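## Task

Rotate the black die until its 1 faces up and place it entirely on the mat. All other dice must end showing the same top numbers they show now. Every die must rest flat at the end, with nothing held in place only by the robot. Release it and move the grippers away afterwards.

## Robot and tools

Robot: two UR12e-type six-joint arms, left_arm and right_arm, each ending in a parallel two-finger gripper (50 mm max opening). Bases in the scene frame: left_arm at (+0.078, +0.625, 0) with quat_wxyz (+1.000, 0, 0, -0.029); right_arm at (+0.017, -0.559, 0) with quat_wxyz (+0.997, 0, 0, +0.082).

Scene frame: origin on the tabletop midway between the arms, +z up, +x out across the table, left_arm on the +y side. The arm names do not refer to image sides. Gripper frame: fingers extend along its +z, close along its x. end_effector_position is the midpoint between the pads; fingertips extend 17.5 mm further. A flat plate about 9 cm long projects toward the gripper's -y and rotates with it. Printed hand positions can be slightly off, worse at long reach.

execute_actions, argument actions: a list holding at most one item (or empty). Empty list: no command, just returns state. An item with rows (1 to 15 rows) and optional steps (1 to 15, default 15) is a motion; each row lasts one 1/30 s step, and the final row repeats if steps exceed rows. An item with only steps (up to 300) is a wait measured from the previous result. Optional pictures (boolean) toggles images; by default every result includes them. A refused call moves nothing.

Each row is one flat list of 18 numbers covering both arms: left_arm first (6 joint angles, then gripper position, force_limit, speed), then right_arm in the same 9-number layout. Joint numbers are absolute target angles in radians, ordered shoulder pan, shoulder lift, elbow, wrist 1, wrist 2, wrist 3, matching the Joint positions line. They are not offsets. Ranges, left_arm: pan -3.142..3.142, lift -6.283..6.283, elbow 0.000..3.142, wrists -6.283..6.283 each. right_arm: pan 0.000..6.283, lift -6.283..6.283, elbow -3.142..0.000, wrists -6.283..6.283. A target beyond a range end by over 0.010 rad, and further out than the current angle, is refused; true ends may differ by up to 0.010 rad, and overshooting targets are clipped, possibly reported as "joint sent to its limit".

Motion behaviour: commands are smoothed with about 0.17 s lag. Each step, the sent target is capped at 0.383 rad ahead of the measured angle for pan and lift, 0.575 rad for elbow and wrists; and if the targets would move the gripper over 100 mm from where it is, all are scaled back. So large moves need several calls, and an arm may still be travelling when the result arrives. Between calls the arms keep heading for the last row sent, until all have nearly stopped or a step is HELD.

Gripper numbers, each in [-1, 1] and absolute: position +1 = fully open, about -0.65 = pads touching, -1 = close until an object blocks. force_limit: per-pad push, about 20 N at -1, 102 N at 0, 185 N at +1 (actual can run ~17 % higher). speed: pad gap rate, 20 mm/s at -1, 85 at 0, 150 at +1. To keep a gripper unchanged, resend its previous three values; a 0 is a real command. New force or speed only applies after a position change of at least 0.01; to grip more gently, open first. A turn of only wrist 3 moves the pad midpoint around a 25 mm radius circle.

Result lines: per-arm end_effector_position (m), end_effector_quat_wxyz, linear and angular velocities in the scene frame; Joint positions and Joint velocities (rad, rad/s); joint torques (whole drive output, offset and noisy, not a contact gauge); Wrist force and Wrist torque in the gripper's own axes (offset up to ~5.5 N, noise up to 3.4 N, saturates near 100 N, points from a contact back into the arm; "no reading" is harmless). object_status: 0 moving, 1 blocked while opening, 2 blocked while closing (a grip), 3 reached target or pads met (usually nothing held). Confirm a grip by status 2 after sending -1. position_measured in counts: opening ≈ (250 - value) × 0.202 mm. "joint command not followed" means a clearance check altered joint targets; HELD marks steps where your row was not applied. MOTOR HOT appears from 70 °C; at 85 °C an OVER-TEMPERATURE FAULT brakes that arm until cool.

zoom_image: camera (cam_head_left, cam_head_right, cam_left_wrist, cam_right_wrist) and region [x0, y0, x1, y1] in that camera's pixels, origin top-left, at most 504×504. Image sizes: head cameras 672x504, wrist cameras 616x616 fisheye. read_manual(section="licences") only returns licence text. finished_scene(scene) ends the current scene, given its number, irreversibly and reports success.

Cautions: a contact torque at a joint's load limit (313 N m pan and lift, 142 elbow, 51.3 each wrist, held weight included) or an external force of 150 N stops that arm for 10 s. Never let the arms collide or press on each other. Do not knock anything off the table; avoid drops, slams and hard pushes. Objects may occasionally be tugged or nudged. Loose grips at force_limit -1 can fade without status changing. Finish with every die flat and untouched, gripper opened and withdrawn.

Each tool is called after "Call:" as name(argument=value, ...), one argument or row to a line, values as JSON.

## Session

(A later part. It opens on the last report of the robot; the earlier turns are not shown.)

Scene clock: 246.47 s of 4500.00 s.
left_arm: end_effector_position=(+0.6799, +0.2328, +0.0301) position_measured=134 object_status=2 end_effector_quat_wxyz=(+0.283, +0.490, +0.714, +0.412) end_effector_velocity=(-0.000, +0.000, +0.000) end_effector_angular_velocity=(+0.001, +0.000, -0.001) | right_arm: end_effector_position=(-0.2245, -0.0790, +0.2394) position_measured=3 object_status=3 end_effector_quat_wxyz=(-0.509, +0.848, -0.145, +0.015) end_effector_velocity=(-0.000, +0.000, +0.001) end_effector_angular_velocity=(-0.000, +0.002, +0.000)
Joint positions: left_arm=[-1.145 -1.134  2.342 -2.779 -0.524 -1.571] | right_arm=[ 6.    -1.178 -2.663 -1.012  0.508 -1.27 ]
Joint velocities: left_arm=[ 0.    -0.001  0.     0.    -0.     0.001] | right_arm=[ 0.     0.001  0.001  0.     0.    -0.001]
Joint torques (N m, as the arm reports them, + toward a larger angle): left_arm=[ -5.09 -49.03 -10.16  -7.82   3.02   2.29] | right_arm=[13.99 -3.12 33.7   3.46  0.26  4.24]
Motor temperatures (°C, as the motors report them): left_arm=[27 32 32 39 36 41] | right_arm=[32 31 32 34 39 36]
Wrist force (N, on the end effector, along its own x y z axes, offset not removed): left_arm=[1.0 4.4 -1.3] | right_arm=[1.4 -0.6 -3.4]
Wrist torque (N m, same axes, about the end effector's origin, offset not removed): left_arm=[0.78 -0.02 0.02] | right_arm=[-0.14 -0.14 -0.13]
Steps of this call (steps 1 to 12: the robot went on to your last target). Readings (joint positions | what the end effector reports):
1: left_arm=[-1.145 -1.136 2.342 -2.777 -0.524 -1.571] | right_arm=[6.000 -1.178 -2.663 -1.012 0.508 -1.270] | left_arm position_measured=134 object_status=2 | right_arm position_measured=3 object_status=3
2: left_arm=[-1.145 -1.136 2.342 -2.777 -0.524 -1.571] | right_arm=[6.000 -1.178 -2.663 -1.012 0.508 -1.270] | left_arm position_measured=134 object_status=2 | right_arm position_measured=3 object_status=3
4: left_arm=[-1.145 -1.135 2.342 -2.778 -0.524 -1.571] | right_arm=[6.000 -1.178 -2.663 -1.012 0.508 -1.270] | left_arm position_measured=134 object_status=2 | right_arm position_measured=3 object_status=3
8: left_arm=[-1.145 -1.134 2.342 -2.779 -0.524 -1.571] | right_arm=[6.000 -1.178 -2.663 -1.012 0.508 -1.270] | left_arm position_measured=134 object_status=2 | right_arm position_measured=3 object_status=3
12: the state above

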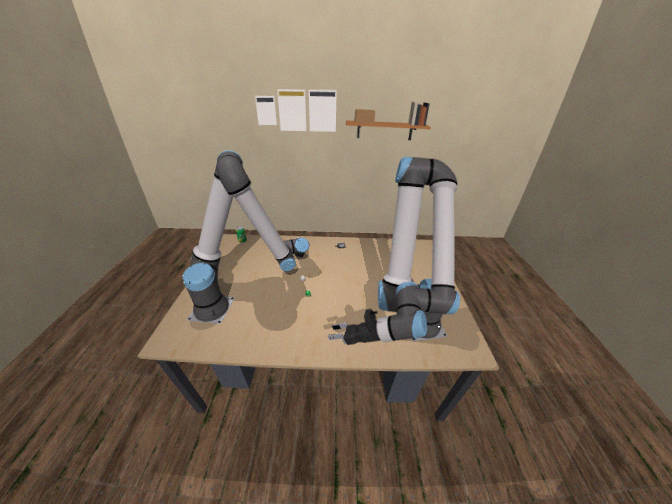

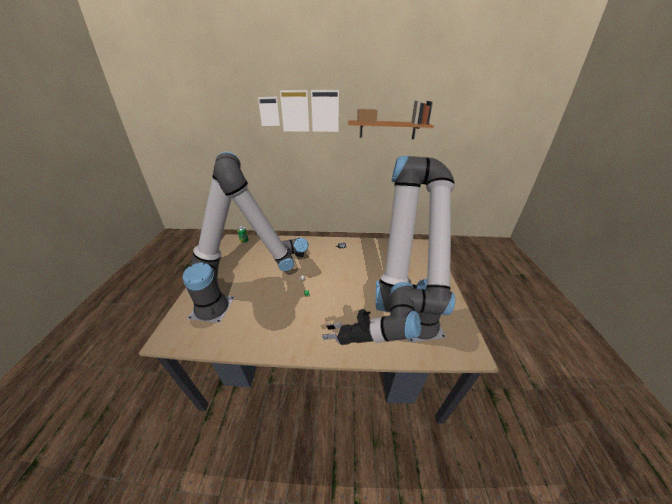

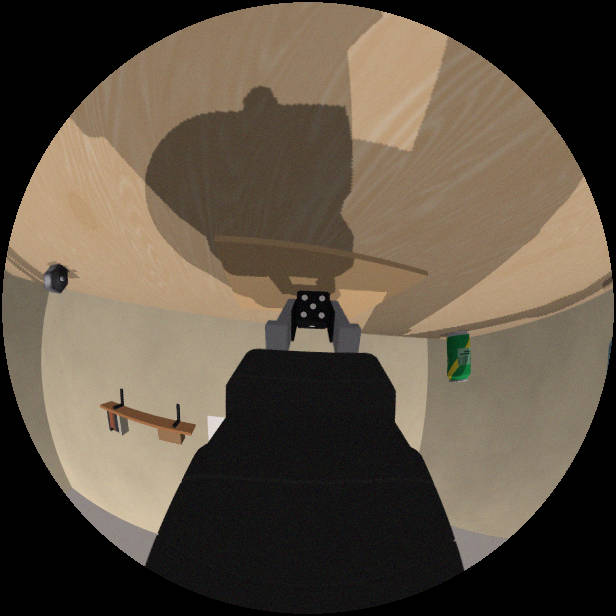

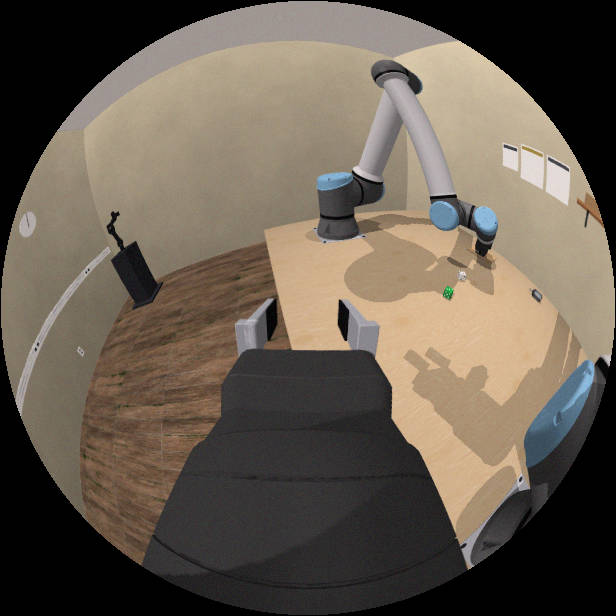

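Call:
execute_actions(
  actions=[
    {"rows": [[-1.1455,-1.1275,2.342,-2.7855,-0.5236,-1.571,-1,-0.3,-0.4,6.0,-1.178,-2.663,-1.012,0.508,-1.27,1,0,0]], "steps": 15},
  ],
  pictures=false,
)

Call:
execute_actions(
  actions=[
    {"rows": [[-1.1455,-1.123,2.342,-2.790,-0.5236,-1.571,-1,-0.3,-0.4,6.0,-1.178,-2.663,-1.012,0.508,-1.27,1,0,0]], "steps": 15},
  ],
)

Call:
zoom_image(
  camera="cam_left_wrist",
  region=[230, 230, 400, 350],
)

Scene clock: 254.53 s of 4500.00 s.
left_arm: end_effector_position=(+0.6800, +0.2327, +0.0271) position_measured=134 object_status=2 end_effector_quat_wxyz=(+0.283, +0.490, +0.714, +0.412) end_effector_velocity=(-0.000, +0.001, -0.001) end_effector_angular_velocity=(+0.003, +0.001, -0.001) | right_arm: end_effector_position=(-0.2245, -0.0790, +0.2394) position_measured=3 object_status=3 end_effector_quat_wxyz=(-0.509, +0.848, -0.145, +0.015) end_effector_velocity=(+0.000, +0.000, +0.000) end_effector_angular_velocity=(+0.000, +0.002, -0.000)
Joint positions: left_arm=[-1.146 -1.128  2.342 -2.785 -0.524 -1.571] | right_arm=[ 6.    -1.178 -2.663 -1.012  0.508 -1.27 ]
Joint velocities: left_arm=[-0.     0.001  0.    -0.     0.     0.001] | right_arm=[-0.     0.002 -0.     0.001 -0.     0.   ]
Joint torques (N m, as the arm reports them, + toward a larger angle): left_arm=[ -7.06 -45.21 -11.29  -8.55   6.08   2.93] | right_arm=[16.24 -0.79 32.86  3.23  0.63  4.09]
Motor temperatures (°C, as the motors report them): left_arm=[27 32 32 39 36 41] | right_arm=[32 31 32 34 39 36]
Wrist force (N, on the end effector, along its own x y z axes, offset not removed): left_arm=[-5.4 3.4 -6.1] | right_arm=[-0.4 -1.0 -3.1]
Wrist torque (N m, same axes, about the end effector's origin, offset not removed): left_arm=[0.38 1.04 0.04] | right_arm=[-0.19 0.17 -0.13]
Steps of this call (steps 1 to 15: the robot went on to your last target; steps 16 to 90: nothing new was sent; then 4.57 s passed at rest; steps 91 to 105: all 15 steps of this action). Readings (joint positions | what the end effector reports):
91: left_arm=[-1.146 -1.134 2.342 -2.779 -0.524 -1.571] | right_arm=[6.000 -1.178 -2.663 -1.012 0.508 -1.270] | left_arm position_measured=134 object_status=2 | right_arm position_measured=3 object_status=3
92: left_arm=[-1.146 -1.133 2.342 -2.780 -0.524 -1.571] | right_arm=[6.000 -1.178 -2.663 -1.012 0.508 -1.270] | left_arm position_measured=134 object_status=2 | right_arm position_measured=3 object_status=3
94: left_arm=[-1.146 -1.130 2.342 -2.783 -0.524 -1.571] | right_arm=[6.000 -1.178 -2.663 -1.012 0.508 -1.270] | left_arm position_measured=134 object_status=2 | right_arm position_measured=3 object_status=3
98: left_arm=[-1.146 -1.128 2.342 -2.785 -0.524 -1.571] | right_arm=[6.000 -1.178 -2.663 -1.012 0.508 -1.270] | left_arm position_measured=134 object_status=2 | right_arm position_measured=3 object_status=3
105: the state above

Scene clock: 255.03 s of 4500.00 s.
left_arm: end_effector_position=(+0.6800, +0.2326, +0.0251) position_measured=134 object_status=2 end_effector_quat_wxyz=(+0.283, +0.490, +0.714, +0.412) end_effector_velocity=(-0.000, +0.001, -0.001) end_effector_angular_velocity=(+0.002, +0.001, -0.000) | right_arm: end_effector_position=(-0.2245, -0.0790, +0.2394) position_measured=3 object_status=3 end_effector_quat_wxyz=(-0.509, +0.848, -0.145, +0.015) end_effector_velocity=(-0.000, -0.000, -0.000) end_effector_angular_velocity=(+0.000, +0.000, +0.000)
Joint positions: left_arm=[-1.146 -1.123  2.342 -2.79  -0.523 -1.571] | right_arm=[ 6.    -1.178 -2.663 -1.012  0.508 -1.27 ]
Joint velocities: left_arm=[ 0.     0.001  0.001  0.    -0.     0.   ] | right_arm=[ 0.    -0.001 -0.     0.001 -0.     0.   ]
Joint torques (N m, as the arm reports them, + toward a larger angle): left_arm=[ -5.54 -31.79 -12.77  -6.77  -0.56   1.94] | right_arm=[14.63  0.73 31.98  3.16  0.52  3.56]
Motor temperatures (°C, as the motors report them): left_arm=[27 32 32 39 36 41] | right_arm=[32 31 32 34 39 36]
Wrist force (N, on the end effector, along its own x y z axes, offset not removed): left_arm=[10.0 16.2 -22.4] | right_arm=[0.5 1.3 -1.8]
Wrist torque (N m, same axes, about the end effector's origin, offset not removed): left_arm=[-0.80 0.03 -0.10] | right_arm=[0.21 -0.04 -0.09]
Steps of this call (steps 1 to 15: all 15 steps of this action). Readings (joint positions | what the end effector reports):
1: left_arm=[-1.146 -1.127 2.342 -2.786 -0.524 -1.571] | right_arm=[6.000 -1.178 -2.663 -1.012 0.508 -1.270] | left_arm position_measured=134 object_status=2 | right_arm position_measured=3 object_status=3
2: left_arm=[-1.146 -1.127 2.342 -2.786 -0.524 -1.571] | right_arm=[6.000 -1.178 -2.663 -1.012 0.508 -1.270] | left_arm position_measured=134 object_status=2 | right_arm position_measured=3 object_status=3
4: left_arm=[-1.146 -1.125 2.342 -2.788 -0.524 -1.571] | right_arm=[6.000 -1.178 -2.663 -1.012 0.508 -1.270] | left_arm position_measured=134 object_status=2 | right_arm position_measured=3 object_status=3
8: left_arm=[-1.146 -1.124 2.342 -2.790 -0.524 -1.571] | right_arm=[6.000 -1.178 -2.663 -1.012 0.508 -1.270] | left_arm position_measured=134 object_status=2 | right_arm position_measured=3 object_status=3
15: the state above

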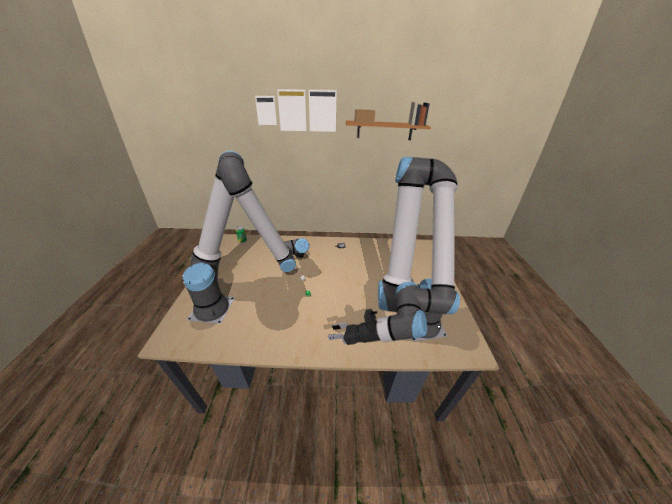

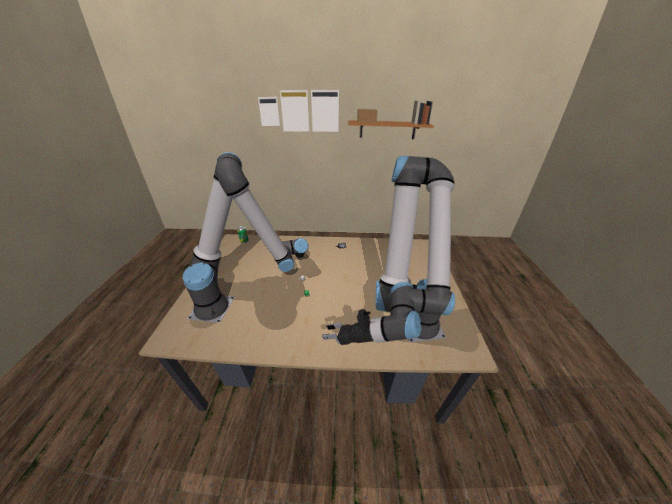

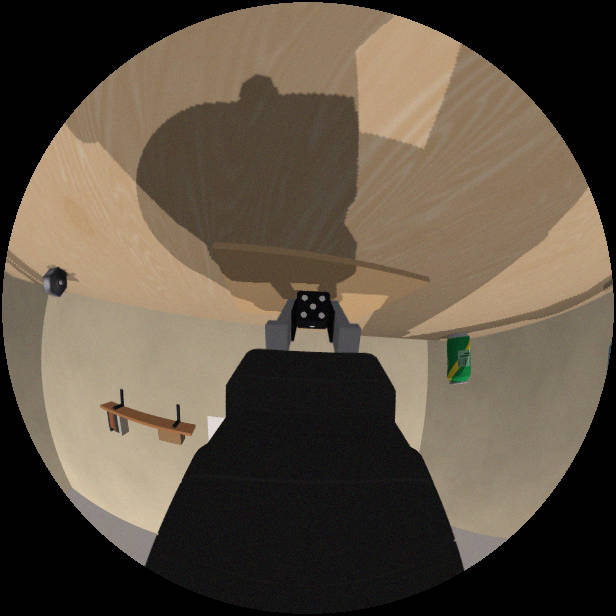

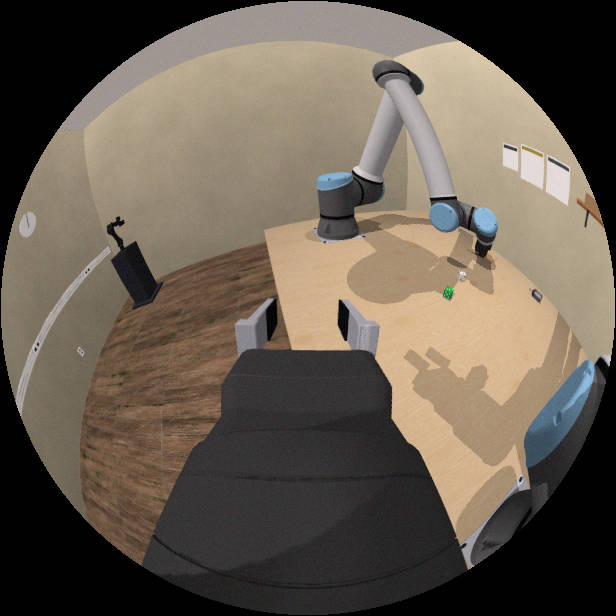

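Region (230, 230, 400, 350) of cam_left_wrist's 616x616 image, scaled by 2.965, with more detail than that image has; it fills the top 356 rows of this view, and the rest is white.

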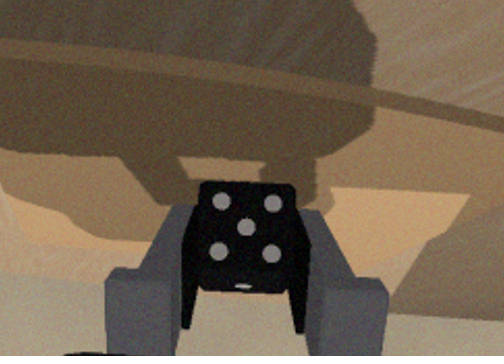

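Contact made. Ease off slightly, open, and lift away.

Call:
execute_actions(
  actions=[
    {"rows": [[-1.1455,-1.125,2.342,-2.788,-0.5236,-1.571,-1,-0.3,-0.4,6.0,-1.178,-2.663,-1.012,0.508,-1.27,1,0,0],[-1.1455,-1.125,2.342,-2.788,-0.5236,-1.571,-1,-0.3,-0.4,6.0,-1.178,-2.663,-1.012,0.508,-1.27,1,0,0],[-1.1455,-1.125,2.342,-2.788,-0.5236,-1.571,-1,-0.3,-0.4,6.0,-1.178,-2.663,-1.012,0.508,-1.27,1,0,0],[-1.1455,-1.125,2.342,-2.788,-0.5236,-1.571,1,-0.3,0,6.0,-1.178,-2.663,-1.012,0.508,-1.27,1,0,0]], "steps": 15},
  ],
  pictures=false,
)

Call:
execute_actions(
  actions=[
    {"rows": [[-1.1455,-1.16,2.340,-2.751,-0.5236,-1.571,1,-0.3,0,6.0,-1.178,-2.663,-1.012,0.508,-1.27,1,0,0],[-1.1455,-1.22,2.334,-2.685,-0.5236,-1.571,1,-0.3,0,6.0,-1.178,-2.663,-1.012,0.508,-1.27,1,0,0],[-1.1455,-1.277,2.327,-2.621,-0.5236,-1.571,1,-0.3,0,6.0,-1.178,-2.663,-1.012,0.508,-1.27,1,0,0],[-1.1455,-1.35,2.305,-2.526,-0.5236,-1.571,1,-0.3,0,6.0,-1.178,-2.663,-1.012,0.508,-1.27,1,0,0],[-1.1455,-1.43,2.28,-2.42,-0.5236,-1.571,1,-0.3,0,6.0,-1.178,-2.663,-1.012,0.508,-1.27,1,0,0],[-1.1455,-1.4956,2.2513,-2.3265,-0.5236,-1.571,1,-0.3,0,6.0,-1.178,-2.663,-1.012,0.508,-1.27,1,0,0]], "steps": 15},
  ],
  pictures=false,
)

Call:
execute_actions(
  actions=[
    {"steps": 12},
  ],
)

Call:
zoom_image(
  camera="cam_left_wrist",
  region=[230, 80, 400, 240],
)

Scene clock: 272.57 s of 4500.00 s.
left_arm: end_effector_position=(+0.6800, +0.2326, +0.0259) position_measured=3 object_status=0 end_effector_quat_wxyz=(+0.283, +0.490, +0.714, +0.412) end_effector_velocity=(+0.000, -0.000, +0.000) end_effector_angular_velocity=(+0.001, -0.001, -0.000) | right_arm: end_effector_position=(-0.2245, -0.0790, +0.2394) position_measured=3 object_status=3 end_effector_quat_wxyz=(-0.509, +0.848, -0.145, +0.015) end_effector_velocity=(+0.000, -0.000, +0.001) end_effector_angular_velocity=(+0.000, +0.003, -0.000)
Joint positions: left_arm=[-1.146 -1.125  2.342 -2.788 -0.524 -1.571] | right_arm=[ 6.    -1.178 -2.663 -1.012  0.508 -1.27 ]
Joint velocities: left_arm=[-0.    -0.    -0.     0.001  0.001  0.   ] | right_arm=[-0.     0.002 -0.     0.     0.     0.001]
Joint torques (N m, as the arm reports them, + toward a larger angle): left_arm=[  1.99 -63.33 -32.4   -1.34   6.43   1.81] | right_arm=[14.3  -1.26 33.48  3.55  0.64  4.07]
Motor temperatures (°C, as the motors report them): left_arm=[27 32 32 39 36 41] | right_arm=[32 31 32 34 39 36]
Wrist force (N, on the end effector, along its own x y z axes, offset not removed): left_arm=[0.0 -4.4 -1.2] | right_arm=[2.0 -1.8 -3.0]
Wrist torque (N m, same axes, about the end effector's origin, offset not removed): left_arm=[-0.91 0.01 0.08] | right_arm=[-0.34 -0.30 -0.20]
Steps of this call (steps 1 to 15: the robot went on to your last target; steps 16 to 90: nothing new was sent; then 14.03 s passed at rest; steps 91 to 105: all 15 steps of this action). Readings (joint positions | what the end effector reports):
91: left_arm=[-1.146 -1.123 2.342 -2.790 -0.524 -1.571] | right_arm=[6.000 -1.178 -2.663 -1.012 0.508 -1.270] | left_arm position_measured=134 object_status=2 | right_arm position_measured=3 object_status=3
92: left_arm=[-1.146 -1.123 2.342 -2.790 -0.524 -1.571] | right_arm=[6.000 -1.178 -2.663 -1.012 0.508 -1.270] | left_arm position_measured=134 object_status=2 | right_arm position_measured=3 object_status=3
94: left_arm=[-1.146 -1.124 2.342 -2.789 -0.524 -1.571] | right_arm=[6.000 -1.178 -2.663 -1.012 0.508 -1.270] | left_arm position_measured=128 object_status=0 | right_arm position_measured=3 object_status=3
98: left_arm=[-1.146 -1.125 2.342 -2.788 -0.524 -1.571] | right_arm=[6.000 -1.178 -2.663 -1.012 0.508 -1.270] | left_arm position_measured=71 object_status=0 | right_arm position_measured=3 object_status=3
105: the state above

Scene clock: 273.07 s of 4500.00 s.
left_arm: end_effector_position=(+0.6809, +0.2304, +0.2164) position_measured=3 object_status=3 end_effector_quat_wxyz=(+0.284, +0.490, +0.714, +0.412) end_effector_velocity=(-0.010, +0.025, +0.126) end_effector_angular_velocity=(+0.022, +0.007, -0.001) | right_arm: end_effector_position=(-0.2245, -0.0790, +0.2394) position_measured=3 object_status=3 end_effector_quat_wxyz=(-0.509, +0.848, -0.145, +0.015) end_effector_velocity=(+0.001, -0.000, -0.001) end_effector_angular_velocity=(-0.000, -0.003, +0.001)
Joint positions: left_arm=[-1.146 -1.474  2.257 -2.355 -0.524 -1.571] | right_arm=[ 6.    -1.178 -2.663 -1.012  0.508 -1.27 ]
Joint velocities: left_arm=[ 0.    -0.226 -0.058  0.305  0.001  0.001] | right_arm=[ 0.    -0.    -0.002  0.001 -0.    -0.001]
Joint torques (N m, as the arm reports them, + toward a larger angle): left_arm=[  2.2  -34.81 -48.72  -1.94   4.25   1.73] | right_arm=[15.39 -0.76 32.56  3.28  0.29  4.25]
Motor temperatures (°C, as the motors report them): left_arm=[27 32 32 39 36 41] | right_arm=[32 31 32 34 39 36]
Wrist force (N, on the end effector, along its own x y z axes, offset not removed): left_arm=[1.1 1.1 0.8] | right_arm=[1.4 -2.1 -2.3]
Wrist torque (N m, same axes, about the end effector's origin, offset not removed): left_arm=[0.23 -0.11 -0.12] | right_arm=[-0.38 -0.15 -0.20]
Steps of this call (steps 1 to 15: all 15 steps of this action). Readings (joint positions | what the end effector reports):
1: left_arm=[-1.146 -1.125 2.342 -2.788 -0.524 -1.571] | right_arm=[6.000 -1.178 -2.663 -1.012 0.508 -1.270] | left_arm position_measured=3 object_status=0 | right_arm position_measured=3 object_status=3
2: left_arm=[-1.146 -1.130 2.342 -2.782 -0.524 -1.571] | right_arm=[6.000 -1.178 -2.663 -1.012 0.508 -1.270] | left_arm position_measured=3 object_status=0 | right_arm position_measured=3 object_status=3
4: left_arm=[-1.146 -1.168 2.337 -2.742 -0.524 -1.571] | right_arm=[6.000 -1.178 -2.663 -1.012 0.508 -1.270] | left_arm position_measured=3 object_status=0 | right_arm position_measured=3 object_status=3
8: left_arm=[-1.146 -1.309 2.303 -2.573 -0.524 -1.571] | right_arm=[6.000 -1.178 -2.663 -1.012 0.508 -1.270] | left_arm position_measured=3 object_status=3 | right_arm position_measured=3 object_status=3
15: the state above

Scene clock: 273.47 s of 4500.00 s.
left_arm: end_effector_position=(+0.6799, +0.2328, +0.2281) position_measured=3 object_status=3 end_effector_quat_wxyz=(+0.283, +0.490, +0.714, +0.412) end_effector_velocity=(-0.000, +0.000, +0.001) end_effector_angular_velocity=(+0.002, +0.000, -0.000) | right_arm: end_effector_position=(-0.2245, -0.0790, +0.2394) position_measured=3 object_status=3 end_effector_quat_wxyz=(-0.509, +0.848, -0.145, +0.015) end_effector_velocity=(-0.001, +0.000, +0.001) end_effector_angular_velocity=(+0.000, +0.003, -0.001)
Joint positions: left_arm=[-1.146 -1.495  2.251 -2.327 -0.524 -1.571] | right_arm=[ 6.    -1.178 -2.663 -1.012  0.508 -1.27 ]
Joint velocities: left_arm=[ 0.    -0.002 -0.001  0.005  0.     0.001] | right_arm=[0.    0.    0.001 0.    0.    0.001]
Joint torques (N m, as the arm reports them, + toward a larger angle): left_arm=[  2.61 -48.77 -57.06  -1.01   1.13   1.69] | right_arm=[12.45  0.09 34.06  3.19  0.29  4.31]
Motor temperatures (°C, as the motors report them): left_arm=[27 32 32 39 36 41] | right_arm=[32 31 32 34 39 36]
Wrist force (N, on the end effector, along its own x y z axes, offset not removed): left_arm=[2.1 -0.2 -3.2] | right_arm=[1.6 -1.3 -3.1]
Wrist torque (N m, same axes, about the end effector's origin, offset not removed): left_arm=[-0.23 -0.50 -0.14] | right_arm=[-0.25 -0.12 -0.14]
Steps of this call (steps 1 to 12: the robot went on to your last target). Readings (joint positions | what the end effector reports):
1: left_arm=[-1.146 -1.481 2.255 -2.347 -0.524 -1.571] | right_arm=[6.000 -1.178 -2.663 -1.012 0.508 -1.270] | left_arm position_measured=3 object_status=3 | right_arm position_measured=3 object_status=3
2: left_arm=[-1.146 -1.485 2.254 -2.341 -0.524 -1.571] | right_arm=[6.000 -1.178 -2.663 -1.012 0.508 -1.270] | left_arm position_measured=3 object_status=3 | right_arm position_measured=3 object_status=3
4: left_arm=[-1.146 -1.490 2.253 -2.334 -0.524 -1.571] | right_arm=[6.000 -1.178 -2.663 -1.012 0.508 -1.270] | left_arm position_measured=3 object_status=3 | right_arm position_measured=3 object_status=3
8: left_arm=[-1.146 -1.494 2.252 -2.328 -0.524 -1.571] | right_arm=[6.000 -1.178 -2.663 -1.012 0.508 -1.270] | left_arm position_measured=3 object_status=3 | right_arm position_measured=3 object_status=3
12: the state above

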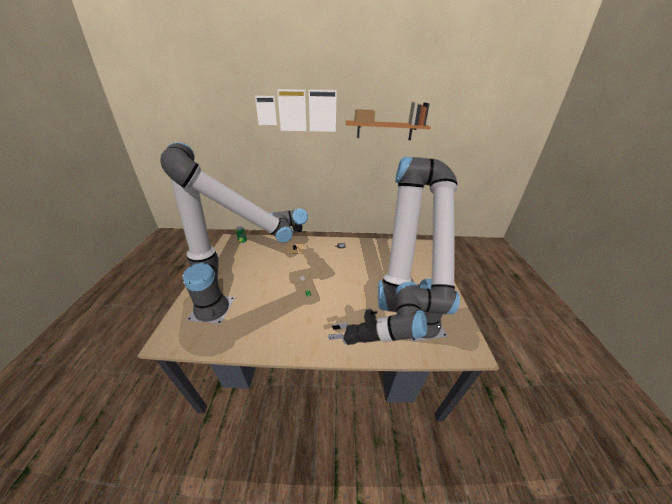

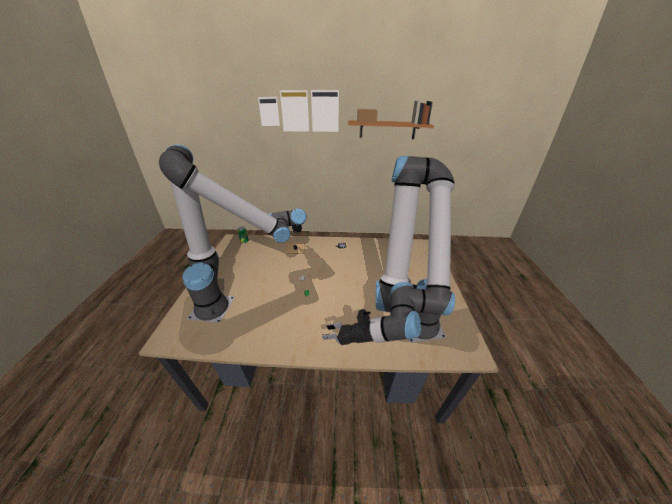

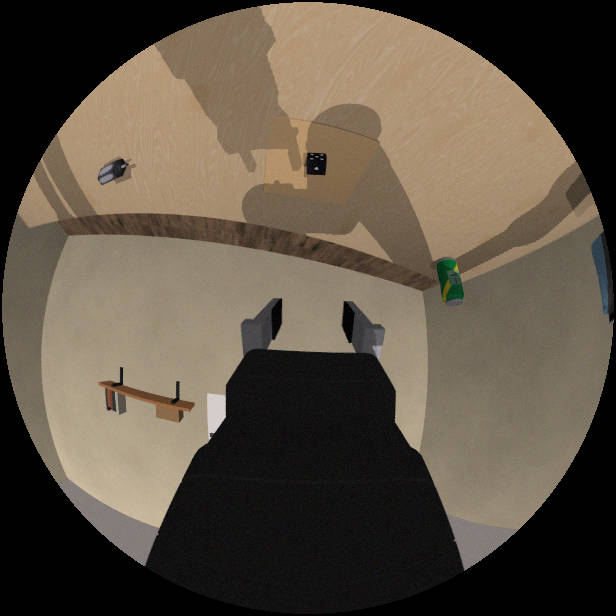

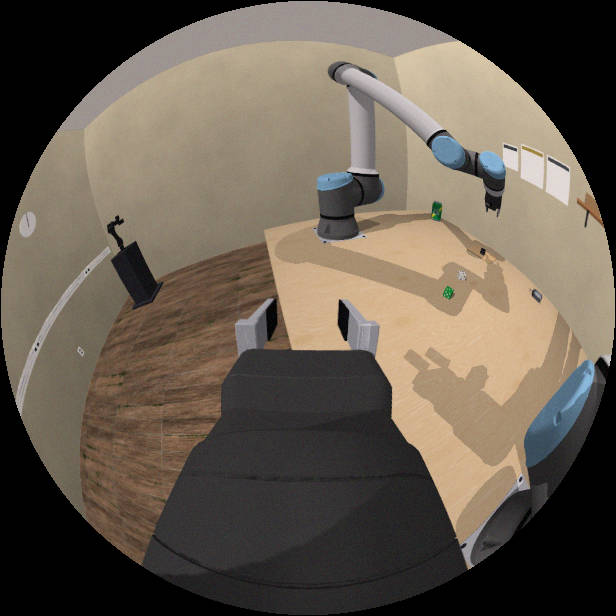

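Region (230, 80, 400, 240) of cam_left_wrist's 616x616 image, scaled by 2.965, with more detail than that image has; it fills the top 474 rows of this view, and the rest is white.

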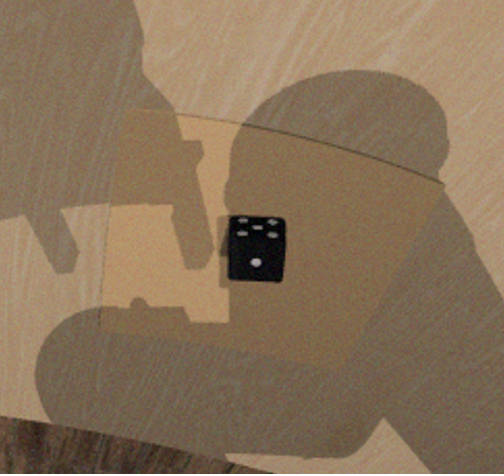

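Call:
finished_scene(
  scene=1,
)

The scene is finished: the task was done.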